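# Nest three well plates into one aligned stack

## Task

Put all three plates into a single stack, each one seated fully down over the top of the plate beneath it (not perched on its rim) and turned so that its well A1, the well at its cut-off corner, sits above the A1 well of the plate below; then open the grippers and pull both arms away from the stack.

## Robot and tools

Robot: two arms, left_arm and right_arm, each with six joints (waist, shoulder, elbow, wrist pitch, wrist yaw, wrist roll) and a parallel gripper. The gripper's fingers extend along its +z axis and close along its y axis; the reported hand point lies between the finger pads, roughly 1 cm short of the tips. Keep the arms from colliding or pressing on each other. Brief outside tugs on a held part or nudges to loose objects can happen.

Scene frame: origin on the table top midway between the arms, +z up, +x out across the table, left_arm on the +y side. The names left and right are labels only, not image sides. Arm bases may be tilted. Mounting plates and the metal frame behind the arms are fixed obstacles; a too close message counts a plate and its side of the frame as part of that arm. Reported hand positions can be somewhat wrong, more so when reaching far.

execute_actions, argument actions: a list of actions, run in order. Each action is a table of at most 15 rows; each row lasts one control step of 1/30 s, and if fewer than 15 rows are given the last row repeats to fill 15 steps. Every row is one flat list of 14 numbers, each in [-1, 1], covering both arms even if one is idle: left_arm waist, shoulder, elbow, wrist pitch, wrist yaw, wrist roll, gripper opening, then the same seven for right_arm. The six joint numbers are offsets, scaled, from the joint angles at the start of that action (not from the previous row); for the first action in a call the reference is the last reported angles. Scale: 1.0 equals 1.202 rad waist, 1.258 shoulder, 1.238 elbow, 2.073 wrist pitch, 2.022 wrist yaw and wrist roll. Stated joint ranges (rad): waist -2.618 to 3.054, shoulder 0.000 to 3.142, elbow 0.000 to 3.142, wrist pitch -1.571 to 1.571, wrist yaw -1.571 to 1.571, wrist roll -2.094 to 2.094; true ends may differ by up to 0.036. If an action would drive a joint more than 0.036 rad beyond an end, that action is rejected for both arms; a malformed action, or a first action failing this check, rejects the whole call with no motion. Requests past a real end are clipped there and reported as joint sent to its limit; absence of that line proves nothing. The gripper number is absolute, not an offset: +1 fully open, -1 closed. An empty list just returns state and images.

Motion limits: each joint's target may lead its measured angle by at most 0.202 rad waist, 0.258 shoulder, 0.238 elbow, 0.573 wrist pitch, 0.522 wrist yaw and roll, and targets are pulled back if they would move the hand over 70 mm from where it is. Big moves therefore take several actions, and an unfinished move must be recommanded. Zero offsets can let an arm droop; to hold a pose, command the offset back to the desired angles in the first call of a reply, zeros afterwards, and increase the offset if a joint still lags.

Gripping: grip_measured reads finger opening on the command scale. Except near -1 and +1, fingers go to where grip_measured equals your command. To hold something, command about 0.03 below grip_measured (less for a lighter hold). Readings may be off by about 1 mm per gripper. Pad force tops out near 50 to 62 N, lower on thin parts under about 2 mm.

Results: a state line per arm giving end_effector_position (m) and end_effector_quat_wxyz in the scene frame; Joint positions and Joint velocities per arm (rad, rad/s, then pad gap in m, 0.094 when fully open); Joint targets (current drive aims, which may change on their own); joint torques (whole drive output, with offsets and noise); step readings of joint angles, with HELD marking steps where an arm's command was held back; joint command not followed when the clearance check altered targets. Camera images follow: cam_high 504x504, cam_left_wrist 616x616, cam_right_wrist 616x616, with calibration as given. Holding loads heats motors: a MOTOR HOT warning from 75 °C, a 10 s stop of that arm at 90 °C, and at 100 °C the arm goes limp and falls (OVER-TEMPERATURE FAULT). The robot keeps holding your last command while you think.

zoom_image: camera (cam_high, cam_left_wrist or cam_right_wrist) and region [x0, y0, x1, y1] in pixels of that camera's latest image, origin top-left, at most 504 by 504. Moves nothing.

check_part and print_part: design is the full print3d-design/1 JSON as one string (millimetre units, features of add/cut profiles with z0, z1, optional taper); use_face picks which design face rests on the table (z-, z+, x-, x+, y-, y+; default z-). check_part only judges printability; print_part makes a loose orange part on the bare table between the arm bases, in a 158 x 148 x 99 mm space. Printing is refused if a hand holds something, anything moves, or anything (arm links included) is in, next to or above that space. A design that crashes the printer software ends everything, so keep designs simple. A printed part may end anywhere, even under or around the stack, provided the bottom plate lies flat.

finished_scene (optional scene, 1) ends the scene irreversibly once the robot has held the final command; the stack must be complete and stable, grippers open and arms clear.

Avoid: dropping plates, slamming or pushing hard, knocking anything off the table, and arm-to-arm contact.

Each tool is called after "Call:" by a JSON object that holds its "method" and its "body".

## Session

Call:
{"method": "execute_actions", "body": {"actions": []}}

Scene clock: 0.00 s.
left_arm: end_effector_position=(+0.4578, +0.7439, +0.3910) grip_measured=+1.000 end_effector_quat_wxyz=(+0.402, -0.215, +0.887, +0.071) | right_arm: end_effector_position=(+0.4204, -0.4044, +0.3453) grip_measured=+1.000 end_effector_quat_wxyz=(+0.122, +0.725, +0.476, +0.482)
Joint positions: left_arm=[ 0.363  1.193  1.751 -0.719 -0.118  0.259  0.094] | right_arm=[ 0.584  0.977  0.852 -0.232  0.346  1.76   0.094]
Joint velocities: left_arm=[-0.012  0.012  0.002  0.007  0.051 -0.051  0.   ] | right_arm=[-0.007  0.017 -0.007 -0.022 -0.007 -0.051  0.   ]
Joint torques (N m, as the arm reports them, + toward a larger angle): no reading
Motor temperatures (°C, as the motors report them): left_arm=[24 23 24 24 23 24] | right_arm=[25 24 25 22 23 24]
Joint targets: left_arm=[0.359 1.180 1.763 -0.703 -0.109 0.258] | right_arm=[0.589 0.973 0.855 -0.246 0.344 1.755]

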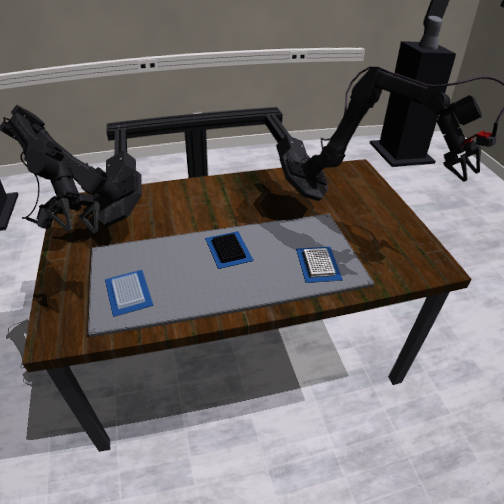

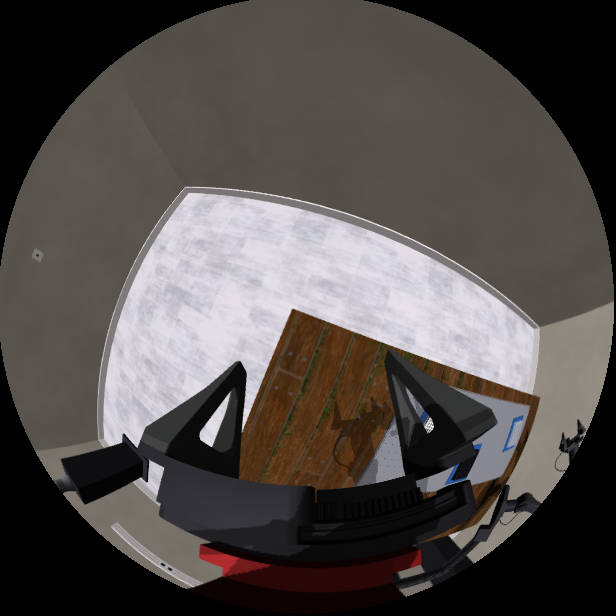

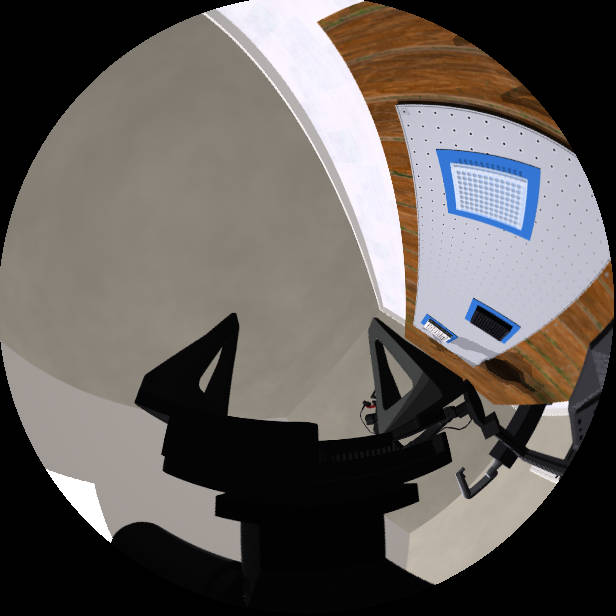

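Call:
{"method": "zoom_image", "body": {"camera": "cam_high", "region": [80, 200, 380, 340]}}

Region (80, 200, 380, 340) of cam_high's 504x504 image, scaled by 1.680, with more detail than that image has; it fills the top 235 rows of this view, and the rest is white.

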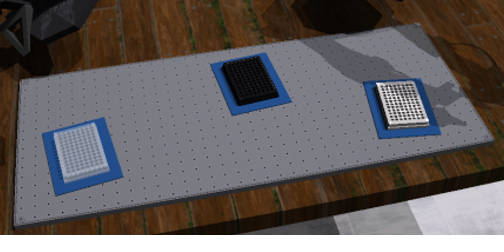

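Call:
{"method": "zoom_image", "body": {"camera": "cam_high", "region": [95, 260, 165, 330]}}

Call:
{"method": "zoom_image", "body": {"camera": "cam_high", "region": [195, 215, 265, 285]}}

Call:
{"method": "zoom_image", "body": {"camera": "cam_high", "region": [285, 230, 355, 300]}}

Region (95, 260, 165, 330) of cam_high's 504x504 image, scaled by 7.200, with more detail than that image has.

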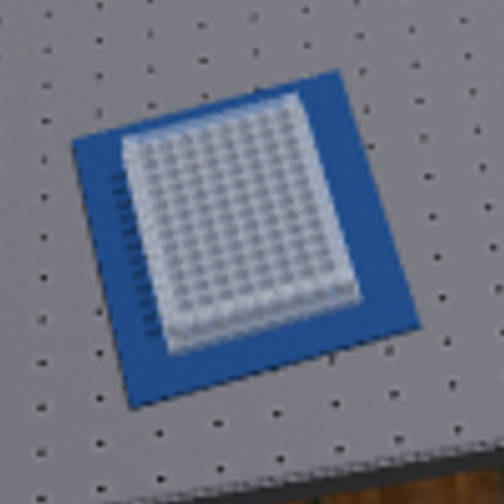

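Region (195, 215, 265, 285) of cam_high's 504x504 image, scaled by 7.200, with more detail than that image has.

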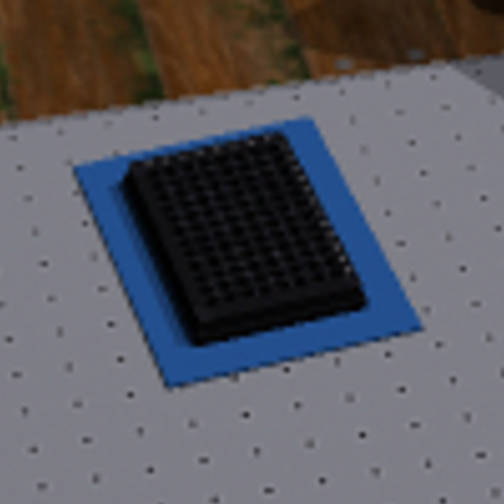

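Region (285, 230, 355, 300) of cam_high's 504x504 image, scaled by 7.200, with more detail than that image has.

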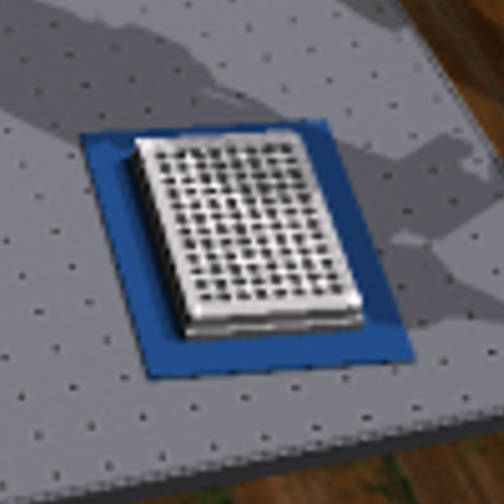

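Call:
{"method": "execute_actions", "body": {"actions": [[[-0.3,0,0,0,0,0,1,-0.3,0,0,0,0,0,1]],[[0,0,0,0,0,0,1,0,0,0,0,0,0,1]]]}}

Scene clock: 43.27 s.
left_arm: end_effector_position=(+0.5059, +0.6428, +0.4328) grip_measured=+1.000 end_effector_quat_wxyz=(+0.468, -0.118, +0.874, -0.054) | right_arm: end_effector_position=(+0.4163, -0.5130, +0.2756) grip_measured=+1.000 end_effector_quat_wxyz=(+0.183, +0.824, +0.397, +0.360)
Joint positions: left_arm=[ 0.011  1.198  1.751 -0.72  -0.126  0.257  0.094] | right_arm=[ 0.217  0.977  0.852 -0.229  0.351  1.76   0.094]
Joint velocities: left_arm=[ 0.012 -0.012 -0.002 -0.037 -0.007  0.022  0.   ] | right_arm=[ 0.002 -0.007 -0.002  0.022 -0.022 -0.022  0.   ]
Joint torques (N m, as the arm reports them, + toward a larger angle): left_arm=[-1.56 -6.6   4.69  1.62  0.32 -0.02] | right_arm=[ 1.69 -4.66  6.45  1.19 -0.22  0.01]
Motor temperatures (°C, as the motors report them): left_arm=[24 27 27 28 23 24] | right_arm=[25 24 28 25 23 24]
Joint targets: left_arm=[0.011 1.198 1.751 -0.720 -0.122 0.257] | right_arm=[0.217 0.977 0.852 -0.229 0.351 1.760]
Step readings (joint positions; steps 1 to 15: 1st action; 16 to 30: 2nd action):
0: left_arm=[0.363 1.193 1.751 -0.719 -0.118 0.259] | right_arm=[0.584 0.977 0.852 -0.232 0.346 1.760]
1: left_arm=[0.335 1.193 1.751 -0.719 -0.138 0.257] | right_arm=[0.559 0.977 0.852 -0.232 0.332 1.760]
2: left_arm=[0.273 1.193 1.751 -0.719 -0.147 0.256] | right_arm=[0.499 0.977 0.852 -0.230 0.326 1.760]
4: left_arm=[0.130 1.196 1.751 -0.719 -0.141 0.256] | right_arm=[0.351 0.977 0.852 -0.229 0.330 1.760]
8: left_arm=[0.011 1.198 1.751 -0.720 -0.118 0.257] | right_arm=[0.217 0.977 0.852 -0.229 0.352 1.760]
15: left_arm=[0.011 1.198 1.751 -0.720 -0.122 0.257] | right_arm=[0.217 0.977 0.852 -0.229 0.351 1.760]
16: left_arm=[0.011 1.198 1.751 -0.720 -0.122 0.257] | right_arm=[0.217 0.977 0.852 -0.229 0.351 1.760]
17: left_arm=[0.011 1.198 1.751 -0.720 -0.123 0.257] | right_arm=[0.217 0.977 0.852 -0.229 0.351 1.760]
19: left_arm=[0.011 1.198 1.751 -0.720 -0.124 0.257] | right_arm=[0.217 0.977 0.852 -0.229 0.351 1.760]
23: left_arm=[0.011 1.198 1.751 -0.720 -0.125 0.257] | right_arm=[0.217 0.977 0.852 -0.229 0.351 1.760]
30: Joint positions above
camera_calibration (this result's frames):
cam_left_wrist: T_world_to_cam=[[0.0993867, -0.990663, 0.0933229, 0.555347], [-0.905018, -0.128979, -0.405347, 0.759334], [0.413599, -0.0441728, -0.909387, 0.321861], [0, 0, 0, 1]] pos_world=[0.498895, 0.662317, 0.548663]
cam_right_wrist: T_world_to_cam=[[-0.566665, 0.558385, -0.605884, 0.689514], [-0.179122, 0.634271, 0.752074, 0.210169], [0.804242, 0.534702, -0.2594, 0.132918], [0, 0, 0, 1]] pos_world=[0.321472, -0.58939, 0.294183]

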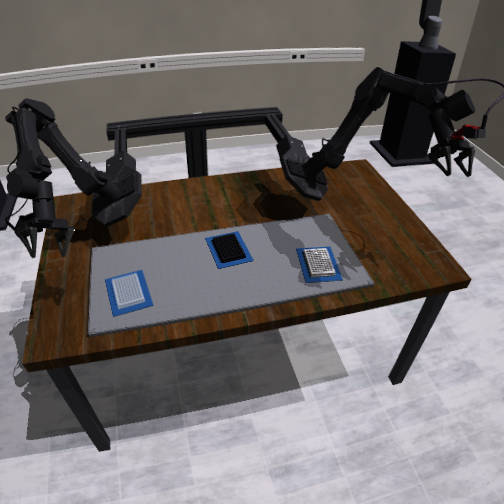

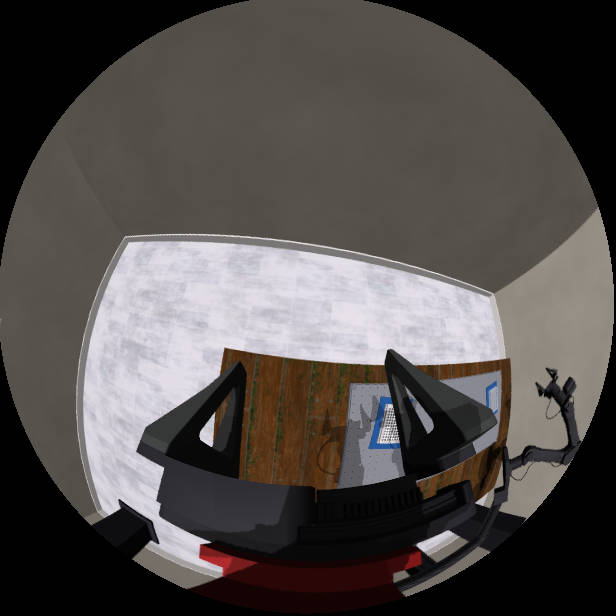

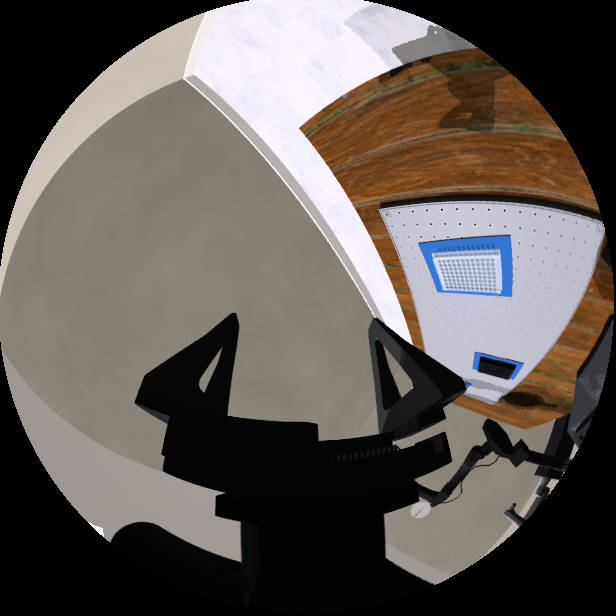

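Call:
{"method": "execute_actions", "body": {"actions": [[[-0.23,0.235,-0.267,-0.021,-0.122,-0.064,1,0.135,0.323,0.096,-0.14,0.066,-0.435,1]],[[-0.23,0.235,-0.267,-0.021,-0.122,-0.064,1,0.135,0.323,0.096,-0.14,0.066,-0.435,1]],[[0,0,0,0,0,0,1,0,0,0,0,0,0,1]]]}}

Scene clock: 116.70 s.
left_arm: end_effector_position=(+0.3206, +0.3169, +0.1000) grip_measured=+1.000 end_effector_quat_wxyz=(-0.076, +0.264, +0.961, -0.035) | right_arm: end_effector_position=(+0.3450, -0.3247, +0.1167) grip_measured=+1.000 end_effector_quat_wxyz=(-0.008, -0.109, +0.994, +0.027)
Joint positions: left_arm=[-0.52   1.861  1.048 -0.819 -0.54   0.042  0.094] | right_arm=[ 0.531  1.815  1.082 -0.747  0.582  0.106  0.094]
Joint velocities: left_arm=[-0.002 -0.012 -0.007 -0.081  0.022  0.022  0.   ] | right_arm=[ 0.012 -0.002 -0.002 -0.022 -0.037 -0.022  0.   ]
Joint torques (N m, as the arm reports them, + toward a larger angle): left_arm=[-5.89 -6.59  2.72  0.29  0.12 -0.02] | right_arm=[ 5.43 -7.96  4.47  0.06 -0.06  0.01]
Motor temperatures (°C, as the motors report them): left_arm=[24 26 27 29 23 24] | right_arm=[25 25 29 27 23 24]
Joint targets: left_arm=[-0.524 1.861 1.048 -0.818 -0.536 0.043] | right_arm=[0.531 1.815 1.082 -0.747 0.581 0.108]
Step readings (joint positions; steps 1 to 15: 1st action; 16 to 30: 2nd action; 31 to 45: 3rd action):
0: left_arm=[0.011 1.198 1.751 -0.720 -0.126 0.257] | right_arm=[0.217 0.977 0.852 -0.229 0.351 1.760]
1: left_arm=[0.001 1.203 1.742 -0.715 -0.143 0.251] | right_arm=[0.236 1.004 0.871 -0.265 0.380 1.691]
2: left_arm=[-0.017 1.209 1.729 -0.707 -0.164 0.242] | right_arm=[0.274 1.062 0.913 -0.303 0.409 1.598]
4: left_arm=[-0.057 1.240 1.691 -0.704 -0.194 0.228] | right_arm=[0.336 1.203 0.963 -0.322 0.425 1.434]
8: left_arm=[-0.133 1.345 1.584 -0.705 -0.248 0.203] | right_arm=[0.369 1.397 0.970 -0.420 0.441 1.120]
15: left_arm=[-0.252 1.533 1.402 -0.761 -0.329 0.153] | right_arm=[0.369 1.397 0.970 -0.484 0.465 0.937]
16: left_arm=[-0.262 1.551 1.382 -0.766 -0.349 0.145] | right_arm=[0.384 1.424 0.991 -0.526 0.494 0.863]
17: left_arm=[-0.277 1.567 1.361 -0.761 -0.374 0.134] | right_arm=[0.416 1.484 1.035 -0.574 0.526 0.765]
19: left_arm=[-0.319 1.623 1.309 -0.758 -0.411 0.117] | right_arm=[0.484 1.632 1.089 -0.597 0.549 0.585]
23: left_arm=[-0.430 1.763 1.163 -0.757 -0.480 0.080] | right_arm=[0.531 1.826 1.088 -0.679 0.555 0.278]
30: left_arm=[-0.524 1.861 1.048 -0.817 -0.536 0.043] | right_arm=[0.531 1.815 1.082 -0.747 0.581 0.108]
31: left_arm=[-0.523 1.859 1.048 -0.817 -0.540 0.042] | right_arm=[0.531 1.815 1.082 -0.747 0.582 0.106]
32: left_arm=[-0.522 1.859 1.048 -0.817 -0.540 0.042] | right_arm=[0.531 1.815 1.082 -0.747 0.582 0.106]
34: left_arm=[-0.520 1.861 1.048 -0.819 -0.540 0.042] | right_arm=[0.531 1.815 1.082 -0.747 0.582 0.106]
38: left_arm=[-0.520 1.861 1.048 -0.819 -0.540 0.042] | right_arm=[0.531 1.815 1.082 -0.747 0.582 0.106]
45: Joint positions above
camera_calibration (this result's frames):
cam_left_wrist: T_world_to_cam=[[-0.608014, -0.786661, 0.107163, 0.442704], [-0.578719, 0.531549, 0.618498, -0.00158235], [-0.54351, 0.314038, -0.778445, 0.261686], [0, 0, 0, 1]] pos_world=[0.410483, 0.26692, 0.157245]
cam_right_wrist: T_world_to_cam=[[0.287374, -0.957154, -0.0356635, -0.405603], [-0.718027, -0.239923, 0.653356, 0.111053], [-0.633919, -0.16215, -0.75621, 0.376318], [0, 0, 0, 1]] pos_world=[0.434854, -0.30056, 0.197553]

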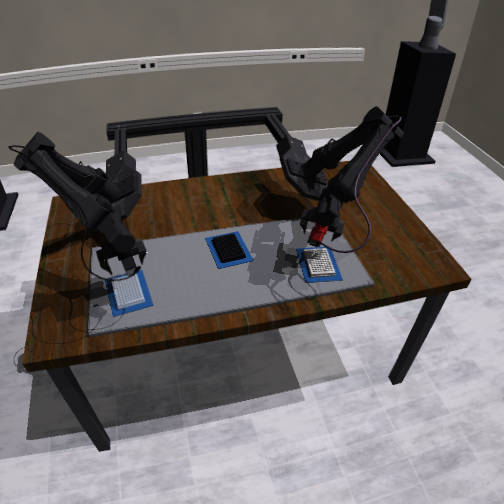

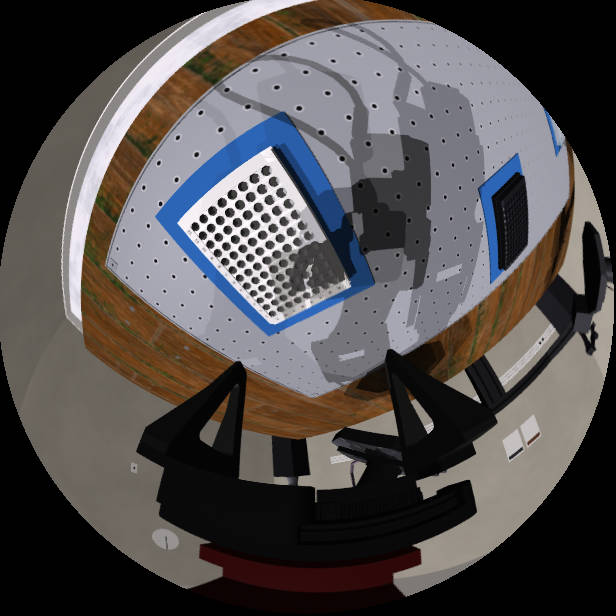

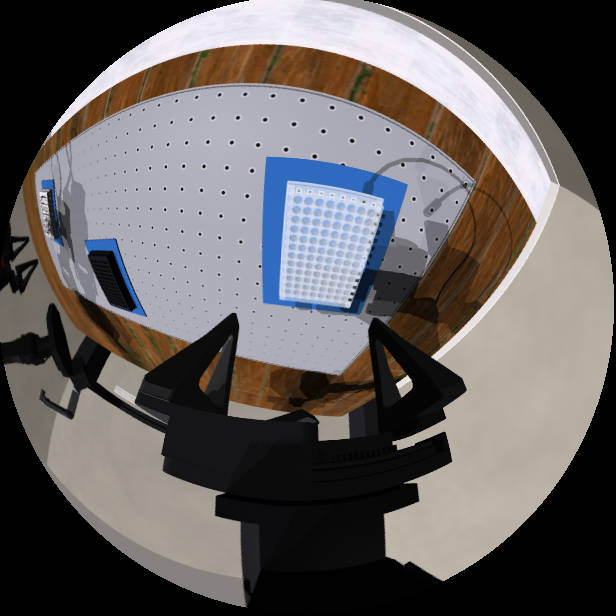

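Call:
{"method": "check_part", "body": {"design": {"format":"print3d-design/1","features":[{"op":"add","profile":{"rect":{"cx":0,"cy":0,"w":142,"h":99.5}},"z0":0,"z1":38},{"op":"cut","profile":{"rect":{"cx":0,"cy":0,"w":129,"h":86.5}},"z0":0,"z1":30},{"op":"cut","profile":{"rect":{"cx":0,"cy":0,"w":129,"h":86.5}},"z0":30,"z1":38,"taper":4},{"op":"cut","profile":{"rect":{"cx":0,"cy":0,"w":93,"h":120}},"z0":1.2,"z1":38},{"op":"cut","profile":{"rect":{"cx":0,"cy":0,"w":160,"h":50}},"z0":1.2,"z1":38}]}}}

Call:
{"method": "zoom_image", "body": {"camera": "cam_left_wrist", "region": [150, 110, 390, 350]}}

The printer can make this part: 1.31 h, 36.4 g of filament, 190 layers; 142.0 x 99.5 x 38.0 mm as designed. Left: parts 3, jobs 8, checks 63.

Region (150, 110, 390, 350) of cam_left_wrist's 616x616 image, scaled by 2.100, with more detail than that image has.

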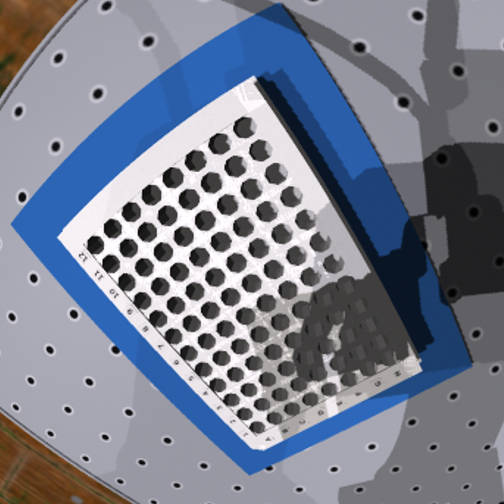

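Call:
{"method": "execute_actions", "body": {"actions": [[[0.2,-0.6,-0.3,0.2,0.13,0,1,-0.2,-0.6,-0.3,0.18,-0.14,0,1]],[[0.2,-0.6,-0.3,0.2,0.13,0,1,-0.2,-0.6,-0.3,0.18,-0.14,0,1]],[[0,0,0,0,0,0,1,0,0,0,0,0,0,1]]]}}

Scene clock: 186.50 s.
left_arm: end_effector_position=(+0.3500, +0.4943, +0.2550) grip_measured=+1.000 end_effector_quat_wxyz=(+0.501, -0.200, +0.832, -0.130) | right_arm: end_effector_position=(+0.3232, -0.5162, +0.2939) grip_measured=+1.000 end_effector_quat_wxyz=(+0.548, +0.300, +0.768, +0.142)
Joint positions: left_arm=[-0.02   0.355  0.302 -0.036 -0.077  0.039  0.094] | right_arm=[ 0.034  0.297  0.345 -0.019  0.066  0.106  0.094]
Joint velocities: left_arm=[-0.002 -0.002  0.002 -0.037 -0.022 -0.037  0.   ] | right_arm=[-0.002  0.012 -0.017  0.051  0.007  0.022  0.   ]
Joint torques (N m, as the arm reports them, + toward a larger angle): left_arm=[ 0.3  -0.01  4.96  1.67  0.35 -0.03] | right_arm=[-0.49 -0.43  6.9   1.43 -0.3  -0.01]
Motor temperatures (°C, as the motors report them): left_arm=[25 26 26 26 23 24] | right_arm=[26 27 28 24 23 24]
Joint targets: left_arm=[-0.020 0.355 0.302 -0.036 -0.074 0.039] | right_arm=[0.034 0.297 0.345 -0.019 0.066 0.106]
Step readings (joint positions; steps 1 to 15: 1st action; 16 to 30: 2nd action; 31 to 45: 3rd action):
0: left_arm=[-0.520 1.861 1.048 -0.819 -0.540 0.042] | right_arm=[0.531 1.815 1.082 -0.747 0.582 0.106]
1: left_arm=[-0.498 1.827 1.005 -0.746 -0.499 0.045] | right_arm=[0.511 1.783 1.044 -0.682 0.537 0.104]
2: left_arm=[-0.450 1.758 0.923 -0.646 -0.438 0.045] | right_arm=[0.469 1.714 0.966 -0.595 0.476 0.104]
4: left_arm=[-0.316 1.586 0.771 -0.555 -0.387 0.044] | right_arm=[0.341 1.538 0.823 -0.514 0.415 0.104]
8: left_arm=[-0.253 1.251 0.664 -0.532 -0.345 0.041] | right_arm=[0.265 1.192 0.716 -0.484 0.366 0.105]
15: left_arm=[-0.263 1.101 0.681 -0.423 -0.307 0.041] | right_arm=[0.275 1.049 0.716 -0.384 0.324 0.105]
16: left_arm=[-0.234 1.069 0.640 -0.352 -0.255 0.044] | right_arm=[0.248 1.019 0.679 -0.321 0.272 0.104]
17: left_arm=[-0.168 0.994 0.561 -0.259 -0.202 0.044] | right_arm=[0.186 0.945 0.606 -0.240 0.217 0.104]
19: left_arm=[-0.050 0.808 0.409 -0.169 -0.168 0.040] | right_arm=[0.067 0.757 0.464 -0.155 0.170 0.105]
23: left_arm=[-0.020 0.468 0.289 -0.150 -0.113 0.039] | right_arm=[0.034 0.408 0.345 -0.122 0.108 0.106]
30: left_arm=[-0.020 0.355 0.302 -0.036 -0.074 0.039] | right_arm=[0.034 0.297 0.345 -0.020 0.066 0.106]
31: left_arm=[-0.020 0.355 0.302 -0.036 -0.073 0.039] | right_arm=[0.034 0.297 0.345 -0.019 0.066 0.106]
32: left_arm=[-0.020 0.355 0.302 -0.036 -0.075 0.039] | right_arm=[0.034 0.297 0.345 -0.019 0.066 0.106]
34: left_arm=[-0.020 0.355 0.302 -0.036 -0.076 0.039] | right_arm=[0.034 0.297 0.345 -0.019 0.066 0.106]
38: left_arm=[-0.020 0.355 0.302 -0.036 -0.077 0.039] | right_arm=[0.034 0.297 0.345 -0.019 0.066 0.106]
45: Joint positions above
camera_calibration (this result's frames):
cam_left_wrist: T_world_to_cam=[[0.162934, -0.937637, 0.307065, 0.337434], [-0.84035, -0.294958, -0.454766, 0.599069], [0.516976, -0.183945, -0.836002, 0.232264], [0, 0, 0, 1]] pos_world=[0.328373, 0.535815, 0.362995]
cam_right_wrist: T_world_to_cam=[[-0.306929, -0.8209, -0.481578, -0.18285], [-0.781071, 0.506385, -0.365379, 0.638705], [0.543804, 0.264001, -0.796606, 0.316686], [0, 0, 0, 1]] pos_world=[0.270537, -0.557138, 0.397587]

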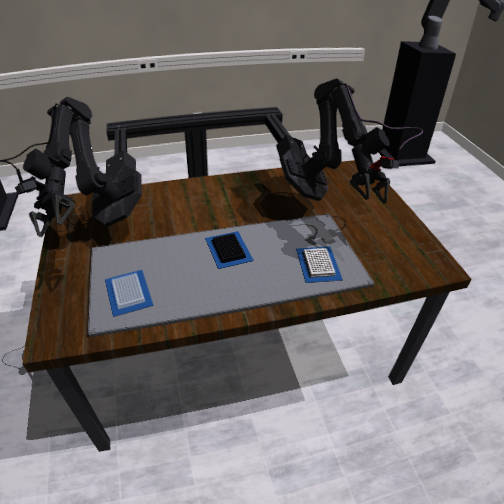

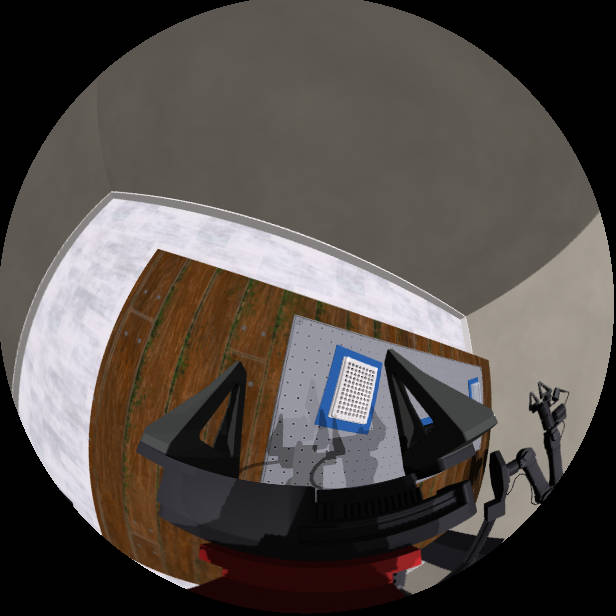

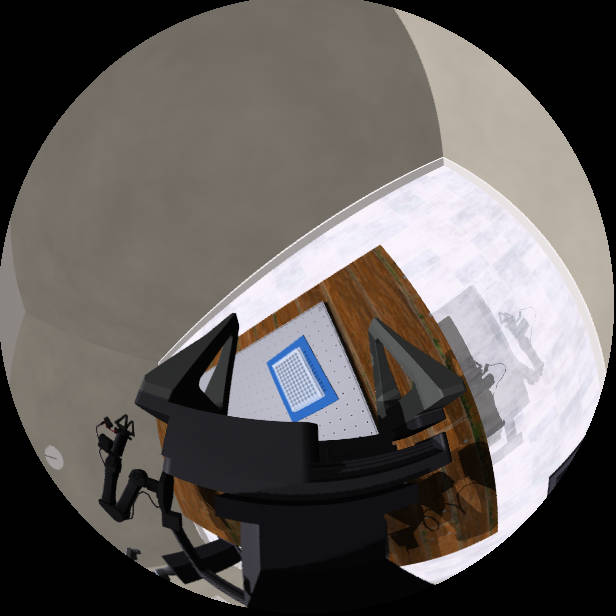

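Call:
{"method": "execute_actions", "body": {"actions": [[[0,0.5,-0.2,0,0,0,1,0,0.55,-0.235,0,0,0,1]],[[0,0,0,0,0,0,1,0,0,0,0,0,0,1]]]}}

Scene clock: 194.70 s.
left_arm: end_effector_position=(+0.1941, +0.3616, +0.0631) grip_measured=+1.000 end_effector_quat_wxyz=(+0.083, -0.084, +0.973, -0.199) | right_arm: end_effector_position=(+0.1977, -0.3555, +0.0709) grip_measured=+1.000 end_effector_quat_wxyz=(+0.111, +0.201, +0.950, +0.211)
Joint positions: left_arm=[-0.02   0.985  0.039 -0.074 -0.084  0.039  0.094] | right_arm=[ 0.034  0.986  0.06  -0.032  0.066  0.106  0.094]
Joint velocities: left_arm=[-0.002 -0.012 -0.012 -0.007 -0.037 -0.007  0.   ] | right_arm=[-0.002 -0.002 -0.017  0.125  0.022 -0.051  0.   ]
Joint torques (N m, as the arm reports them, + toward a larger angle): left_arm=[-0.68 -0.98  1.95  0.69  0.31 -0.03] | right_arm=[ 0.74 -2.18  3.94  0.53 -0.28  0.01]
Motor temperatures (°C, as the motors report them): left_arm=[25 26 27 27 23 24] | right_arm=[26 26 28 25 23 24]
Joint targets: left_arm=[-0.020 0.985 0.039 -0.074 -0.081 0.039] | right_arm=[0.034 0.983 0.065 -0.021 0.066 0.106]
Step readings (joint positions; steps 1 to 15: 1st action; 16 to 30: 2nd action):
0: left_arm=[-0.020 0.355 0.302 -0.036 -0.078 0.039] | right_arm=[0.034 0.297 0.345 -0.019 0.066 0.106]
1: left_arm=[-0.020 0.369 0.290 -0.018 -0.078 0.039] | right_arm=[0.034 0.310 0.337 -0.005 0.066 0.106]
2: left_arm=[-0.020 0.401 0.270 0.009 -0.080 0.039] | right_arm=[0.034 0.342 0.324 0.018 0.066 0.106]
4: left_arm=[-0.020 0.486 0.213 0.018 -0.080 0.039] | right_arm=[0.034 0.421 0.280 0.031 0.066 0.106]
8: left_arm=[-0.020 0.743 0.101 0.004 -0.081 0.039] | right_arm=[0.034 0.612 0.174 0.029 0.066 0.106]
15: left_arm=[-0.020 0.985 0.039 -0.074 -0.081 0.039] | right_arm=[0.034 0.983 0.065 -0.021 0.066 0.106]
16: left_arm=[-0.020 0.985 0.039 -0.072 -0.081 0.039] | right_arm=[0.034 0.986 0.060 -0.032 0.066 0.106]
17: left_arm=[-0.020 0.985 0.039 -0.072 -0.082 0.039] | right_arm=[0.034 0.986 0.060 -0.036 0.066 0.106]
19: left_arm=[-0.020 0.985 0.039 -0.074 -0.083 0.039] | right_arm=[0.034 0.986 0.060 -0.032 0.066 0.106]
23: left_arm=[-0.020 0.985 0.039 -0.074 -0.083 0.039] | right_arm=[0.034 0.986 0.060 -0.032 0.066 0.106]
30: Joint positions above
camera_calibration (this result's frames):
cam_left_wrist: T_world_to_cam=[[0.00910832, -0.929667, 0.368287, 0.320378], [-0.935921, 0.121756, 0.330495, 0.159933], [-0.352091, -0.347698, -0.868986, 0.357978], [0, 0, 0, 1]] pos_world=[0.272807, 0.402841, 0.14023]
cam_right_wrist: T_world_to_cam=[[-0.274255, -0.866733, -0.416604, -0.224142], [-0.886033, 0.0593504, 0.459808, 0.181099], [-0.373805, 0.495229, -0.784231, 0.42754], [0, 0, 0, 1]] pos_world=[0.258804, -0.41675, 0.158641]

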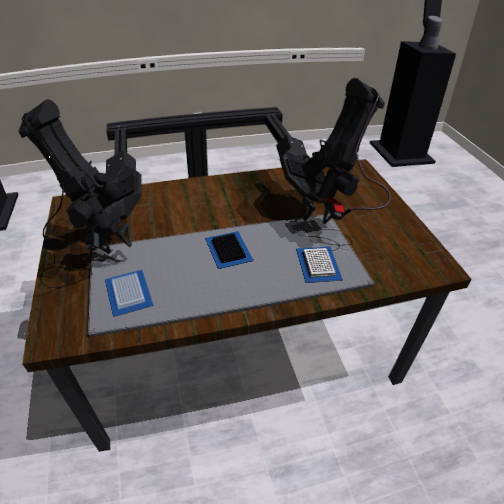

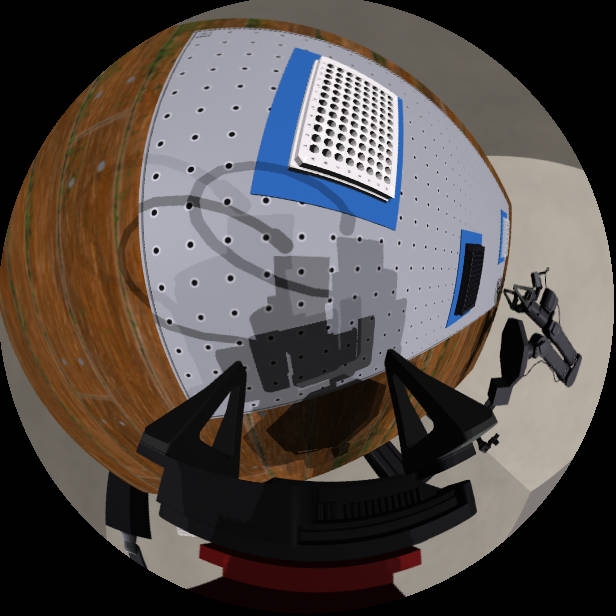

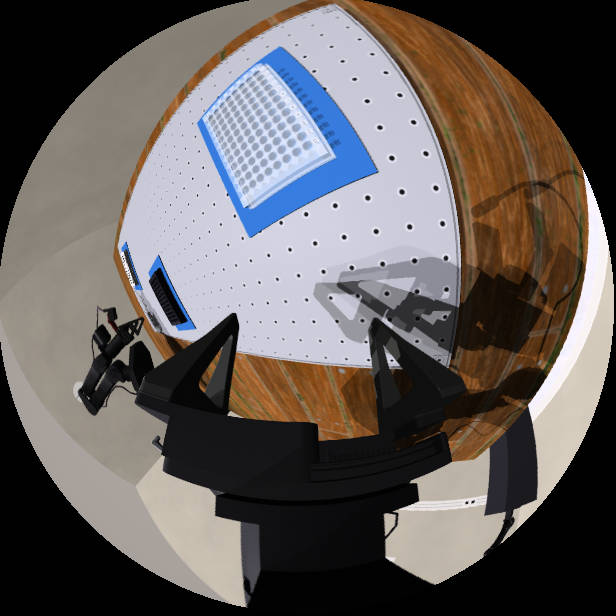

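Low torques; print.

Call:
{"method": "print_part", "body": {"design": {"format":"print3d-design/1","features":[{"op":"add","profile":{"rect":{"cx":0,"cy":0,"w":142,"h":99.5}},"z0":0,"z1":38},{"op":"cut","profile":{"rect":{"cx":0,"cy":0,"w":129,"h":86.5}},"z0":0,"z1":30},{"op":"cut","profile":{"rect":{"cx":0,"cy":0,"w":129,"h":86.5}},"z0":30,"z1":38,"taper":4},{"op":"cut","profile":{"rect":{"cx":0,"cy":0,"w":93,"h":120}},"z0":1.2,"z1":38},{"op":"cut","profile":{"rect":{"cx":0,"cy":0,"w":160,"h":50}},"z0":1.2,"z1":38}]}}}

Call:
{"method": "execute_actions", "body": {"actions": []}}

Call:
{"method": "zoom_image", "body": {"camera": "cam_high", "region": [150, 160, 290, 280]}}

Part 1 is printed: 1.31 h, 36.4 g of filament, 190 layers; 142.0 x 99.5 x 38.0 mm as designed. It stands on the bare table between the two arms' bases, on the arms' side of the base plate (DECK), not on it. This print cost $4.73. Before another print, move this part until the middle of its box is at least 110 mm from the next part's box. Left: parts 2, jobs 7, checks 63.
The newest observation:
Scene clock: 202.77 s.
left_arm: end_effector_position=(+0.1941, +0.3616, +0.0631) grip_measured=+1.000 end_effector_quat_wxyz=(+0.083, -0.084, +0.973, -0.199) | right_arm: end_effector_position=(+0.1977, -0.3555, +0.0709) grip_measured=+1.000 end_effector_quat_wxyz=(+0.111, +0.201, +0.950, +0.211)
Joint positions: left_arm=[-0.02   0.985  0.039 -0.074 -0.084  0.039  0.094] | right_arm=[ 0.034  0.986  0.06  -0.032  0.066  0.106  0.094]
Joint velocities: left_arm=[ 0.017 -0.002 -0.022 -0.081 -0.022  0.007  0.   ] | right_arm=[-0.007  0.007 -0.002 -0.066  0.037 -0.007  0.   ]
Joint torques (N m, as the arm reports them, + toward a larger angle): no reading
Motor temperatures (°C, as the motors report them): left_arm=[24 23 26 25 24 24] | right_arm=[25 24 28 24 23 24]
Joint targets: left_arm=[-0.020 0.985 0.039 -0.074 -0.081 0.039] | right_arm=[0.034 0.983 0.065 -0.021 0.066 0.106]
camera_calibration (this result's frames):
cam_high: model=pinhole+radial image_wh=504x504 fovy_deg=63.273 K=[[409.034, 0, 249.212], [0, 409.034, 249.569], [0, 0, 1]] D=[0.853368, 0.112418, 0, 0, 0.00132249, 1.05358, 0.206047, 0.005359] T_world_to_cam=[[0.253569, 0.967069, 0.0219003, -0.167764], [0.647446, -0.152854, -0.746625, -0.133154], [-0.718691, 0.2035, -0.664885, 1.62661], [0, 0, 0, 1]] pos_world=[1.29778, -0.189129, 0.985768]
cam_left_wrist: model=fisheye image_wh=616x616 K=[[187.035, 0, 302.538], [0, 187.783, 303.912], [0, 0, 1]] D=[-0.005, 0, 0, 0] theta_max_deg=95 T_world_to_cam=[[0.00910832, -0.929667, 0.368287, 0.320378], [-0.935921, 0.121756, 0.330495, 0.159933], [-0.352091, -0.347698, -0.868986, 0.357978], [0, 0, 0, 1]] pos_world=[0.272807, 0.402841, 0.14023]
cam_right_wrist: model=fisheye image_wh=616x616 K=[[189.596, 0, 304.288], [0, 190.354, 304.581], [0, 0, 1]] D=[-0.005, 0, 0, 0] theta_max_deg=95 T_world_to_cam=[[-0.274255, -0.866733, -0.416604, -0.224142], [-0.886033, 0.0593504, 0.459808, 0.181099], [-0.373805, 0.495229, -0.784231, 0.42754], [0, 0, 0, 1]] pos_world=[0.258804, -0.41675, 0.158641]
Images, in order (width x height): cam_high 504x504, cam_left_wrist 616x616, cam_right_wrist 616x616.

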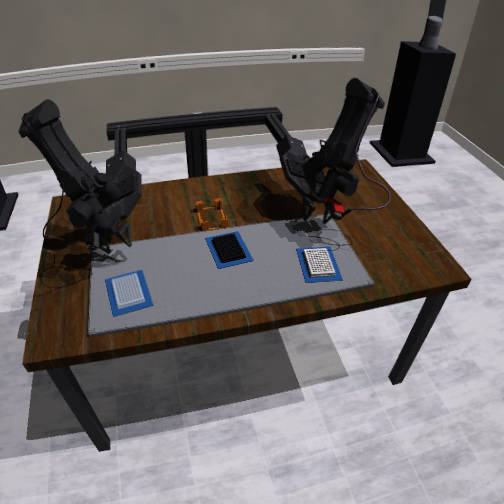

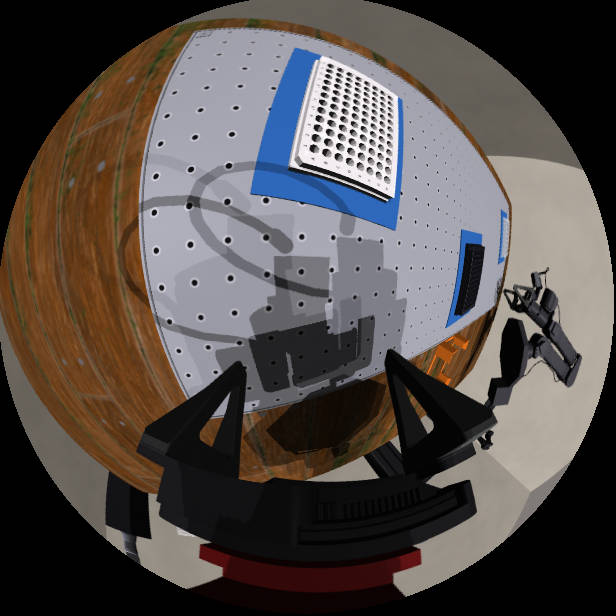

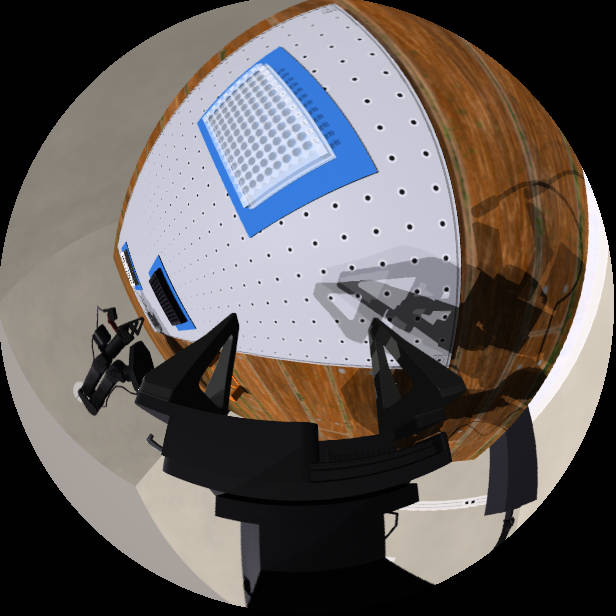

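Scene clock: 202.77 s.
left_arm: end_effector_position=(+0.1941, +0.3616, +0.0631) grip_measured=+1.000 end_effector_quat_wxyz=(+0.083, -0.084, +0.973, -0.199) | right_arm: end_effector_position=(+0.1977, -0.3555, +0.0709) grip_measured=+1.000 end_effector_quat_wxyz=(+0.111, +0.201, +0.950, +0.211)
Joint positions: left_arm=[-0.02   0.985  0.039 -0.074 -0.084  0.039  0.094] | right_arm=[ 0.034  0.986  0.06  -0.032  0.066  0.106  0.094]
Joint velocities: left_arm=[ 0.017 -0.002 -0.022 -0.081 -0.022  0.007  0.   ] | right_arm=[-0.007  0.007 -0.002 -0.066  0.037 -0.007  0.   ]
Joint torques (N m, as the arm reports them, + toward a larger angle): no reading
Motor temperatures (°C, as the motors report them): left_arm=[24 23 26 25 24 24] | right_arm=[25 24 28 24 23 24]
Joint targets: left_arm=[-0.020 0.985 0.039 -0.074 -0.081 0.039] | right_arm=[0.034 0.983 0.065 -0.021 0.066 0.106]
camera_calibration (this result's frames):
cam_left_wrist: T_world_to_cam=[[0.00910832, -0.929667, 0.368287, 0.320378], [-0.935921, 0.121756, 0.330495, 0.159933], [-0.352091, -0.347698, -0.868986, 0.357978], [0, 0, 0, 1]] pos_world=[0.272807, 0.402841, 0.14023]
cam_right_wrist: T_world_to_cam=[[-0.274255, -0.866733, -0.416604, -0.224142], [-0.886033, 0.0593504, 0.459808, 0.181099], [-0.373805, 0.495229, -0.784231, 0.42754], [0, 0, 0, 1]] pos_world=[0.258804, -0.41675, 0.158641]

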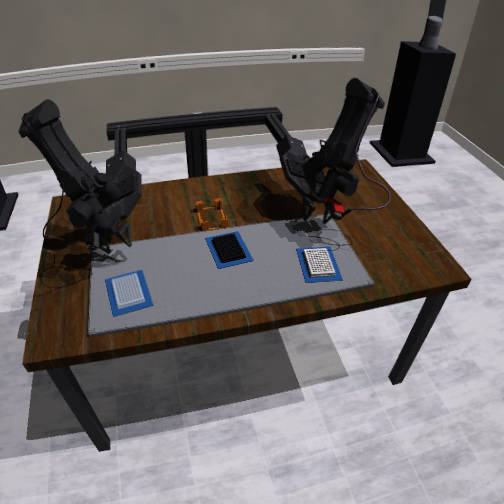

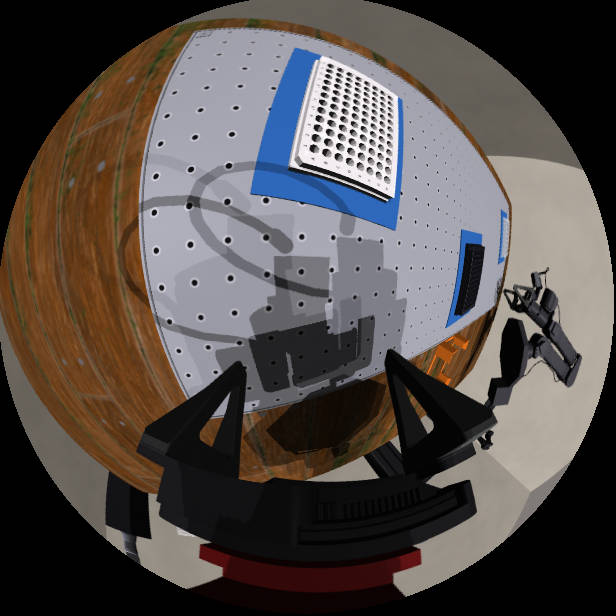

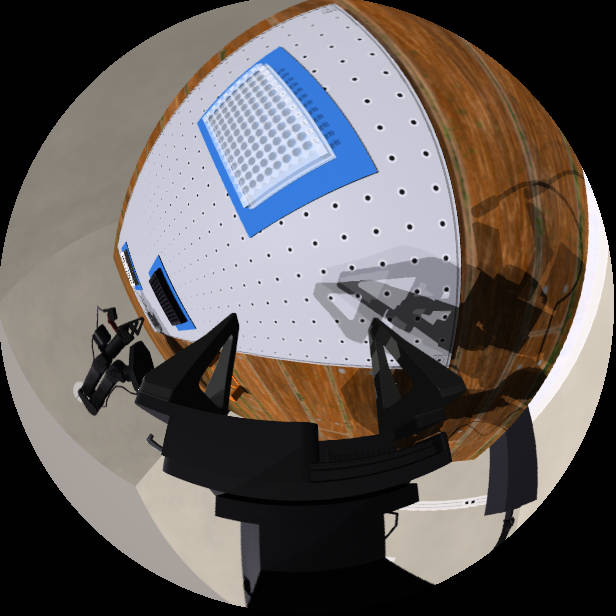

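Region (150, 160, 290, 280) of cam_high's 504x504 image, scaled by 3.600, with more detail than that image has; it fills the top 432 rows of this view, and the rest is white.

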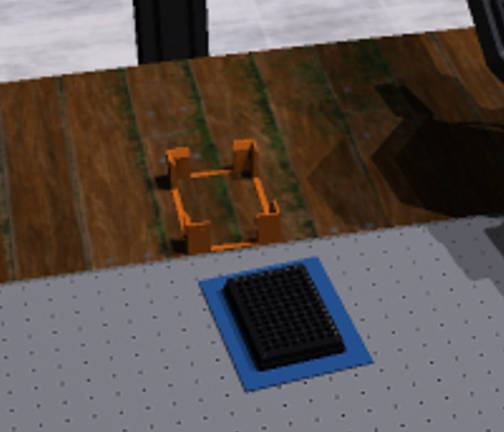

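Call:
{"method": "execute_actions", "body": {"actions": [[[-0.118,0.241,0.279,-0.083,-0.086,-0.089,1,0.123,0.25,0.279,-0.091,0.093,0,1]],[[-0.118,0.241,0.279,-0.083,-0.086,-0.089,1,0.123,0.25,0.279,-0.091,0.093,0,1]],[[-0.118,0.241,0.279,-0.083,-0.086,-0.089,1,0.123,0.25,0.279,-0.091,0.093,0,1]],[[0,0,0,0,0,0,1,0,0,0,0,0,0,1]]]}}

Scene clock: 262.63 s.
left_arm: end_effector_position=(+0.3755, +0.3252, +0.0655) grip_measured=+1.000 end_effector_quat_wxyz=(-0.010, -0.102, +0.994, -0.024) | right_arm: end_effector_position=(+0.3637, -0.3186, +0.0713) grip_measured=+1.000 end_effector_quat_wxyz=(+0.012, -0.049, +0.999, +0.022)
Joint positions: left_arm=[-0.405  1.909  1.062 -0.539 -0.567 -0.468  0.094] | right_arm=[ 0.457  1.928  1.059 -0.514  0.588  0.11   0.094]
Joint velocities: left_arm=[-0.007  0.007 -0.002 -0.037 -0.022  0.051  0.   ] | right_arm=[-0.017  0.002  0.012 -0.007  0.037 -0.022  0.   ]
Joint torques (N m, as the arm reports them, + toward a larger angle): left_arm=[-6.26 -7.53  2.66  0.49  0.04 -0.02] | right_arm=[ 5.84 -8.79  4.15  0.16 -0.05  0.  ]
Motor temperatures (°C, as the motors report them): left_arm=[24 23 26 25 24 24] | right_arm=[25 25 28 24 23 24]
Joint targets: left_arm=[-0.410 1.909 1.062 -0.539 -0.566 -0.468] | right_arm=[0.457 1.928 1.059 -0.513 0.587 0.110]
Step readings (joint positions; steps 1 to 15: 1st action; 16 to 30: 2nd action; 31 to 45: 3rd action; 46 to 60: 4th action):
0: left_arm=[-0.020 0.985 0.039 -0.074 -0.084 0.039] | right_arm=[0.034 0.986 0.060 -0.032 0.066 0.106]
1: left_arm=[-0.045 1.023 0.071 -0.111 -0.115 0.012] | right_arm=[0.058 1.022 0.089 -0.066 0.098 0.107]
2: left_arm=[-0.089 1.118 0.138 -0.165 -0.146 -0.019] | right_arm=[0.103 1.115 0.151 -0.115 0.131 0.107]
4: left_arm=[-0.134 1.256 0.277 -0.215 -0.182 -0.060] | right_arm=[0.155 1.258 0.285 -0.167 0.169 0.107]
8: left_arm=[-0.146 1.283 0.387 -0.197 -0.226 -0.106] | right_arm=[0.168 1.293 0.400 -0.166 0.215 0.107]
15: left_arm=[-0.146 1.283 0.389 -0.230 -0.250 -0.131] | right_arm=[0.168 1.293 0.402 -0.193 0.241 0.107]
16: left_arm=[-0.167 1.318 0.422 -0.275 -0.284 -0.160] | right_arm=[0.188 1.326 0.433 -0.233 0.276 0.109]
17: left_arm=[-0.204 1.404 0.493 -0.329 -0.318 -0.191] | right_arm=[0.226 1.410 0.499 -0.283 0.312 0.109]
19: left_arm=[-0.257 1.553 0.635 -0.360 -0.349 -0.231] | right_arm=[0.285 1.561 0.637 -0.319 0.347 0.109]
23: left_arm=[-0.276 1.592 0.730 -0.353 -0.387 -0.275] | right_arm=[0.308 1.607 0.735 -0.319 0.388 0.109]
30: left_arm=[-0.276 1.592 0.731 -0.385 -0.411 -0.301] | right_arm=[0.308 1.607 0.736 -0.352 0.416 0.109]
31: left_arm=[-0.291 1.625 0.767 -0.434 -0.443 -0.329] | right_arm=[0.323 1.639 0.769 -0.397 0.449 0.110]
32: left_arm=[-0.320 1.702 0.842 -0.489 -0.481 -0.360] | right_arm=[0.352 1.713 0.840 -0.449 0.488 0.110]
34: left_arm=[-0.375 1.853 0.990 -0.506 -0.513 -0.401] | right_arm=[0.413 1.866 0.985 -0.472 0.526 0.110]
38: left_arm=[-0.412 1.910 1.062 -0.503 -0.539 -0.442] | right_arm=[0.458 1.929 1.059 -0.478 0.557 0.110]
45: left_arm=[-0.410 1.909 1.062 -0.539 -0.566 -0.468] | right_arm=[0.457 1.928 1.059 -0.513 0.587 0.110]
46: left_arm=[-0.410 1.909 1.062 -0.539 -0.567 -0.468] | right_arm=[0.457 1.928 1.059 -0.514 0.588 0.110]
47: left_arm=[-0.409 1.909 1.062 -0.539 -0.567 -0.468] | right_arm=[0.457 1.928 1.059 -0.514 0.588 0.110]
49: left_arm=[-0.407 1.909 1.062 -0.539 -0.567 -0.468] | right_arm=[0.457 1.928 1.059 -0.514 0.588 0.110]
53: left_arm=[-0.405 1.909 1.062 -0.539 -0.567 -0.468] | right_arm=[0.457 1.928 1.059 -0.514 0.588 0.110]
60: Joint positions above
camera_calibration (this result's frames):
cam_left_wrist: T_world_to_cam=[[0.0778078, -0.996406, 0.0334738, 0.301864], [-0.837233, -0.0470753, 0.544817, 0.337206], [-0.541283, -0.0704163, -0.837887, 0.390176], [0, 0, 0, 1]] pos_world=[0.470028, 0.344129, 0.133103]
cam_right_wrist: T_world_to_cam=[[0.170424, -0.985126, -0.0219859, -0.374056], [-0.765567, -0.146423, 0.626472, 0.204589], [-0.620373, -0.0899343, -0.779134, 0.374544], [0, 0, 0, 1]] pos_world=[0.452732, -0.304851, 0.155427]

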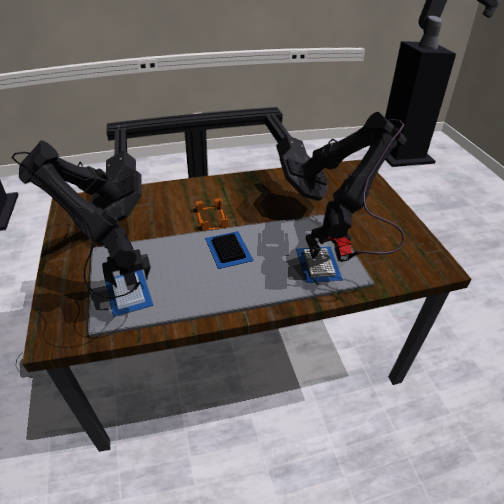

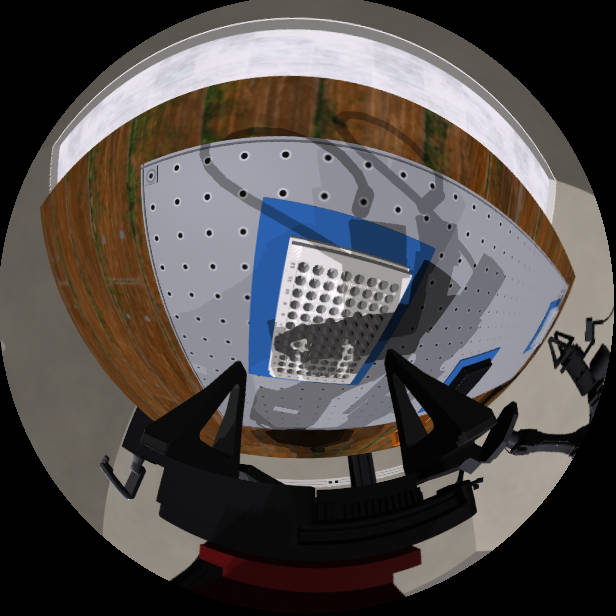

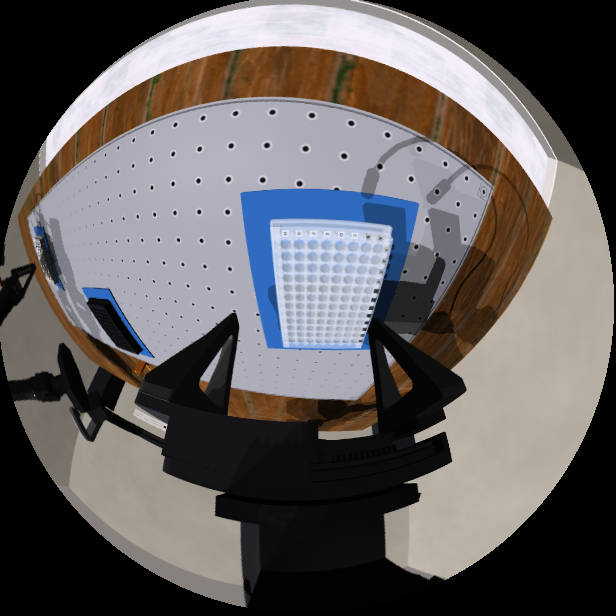

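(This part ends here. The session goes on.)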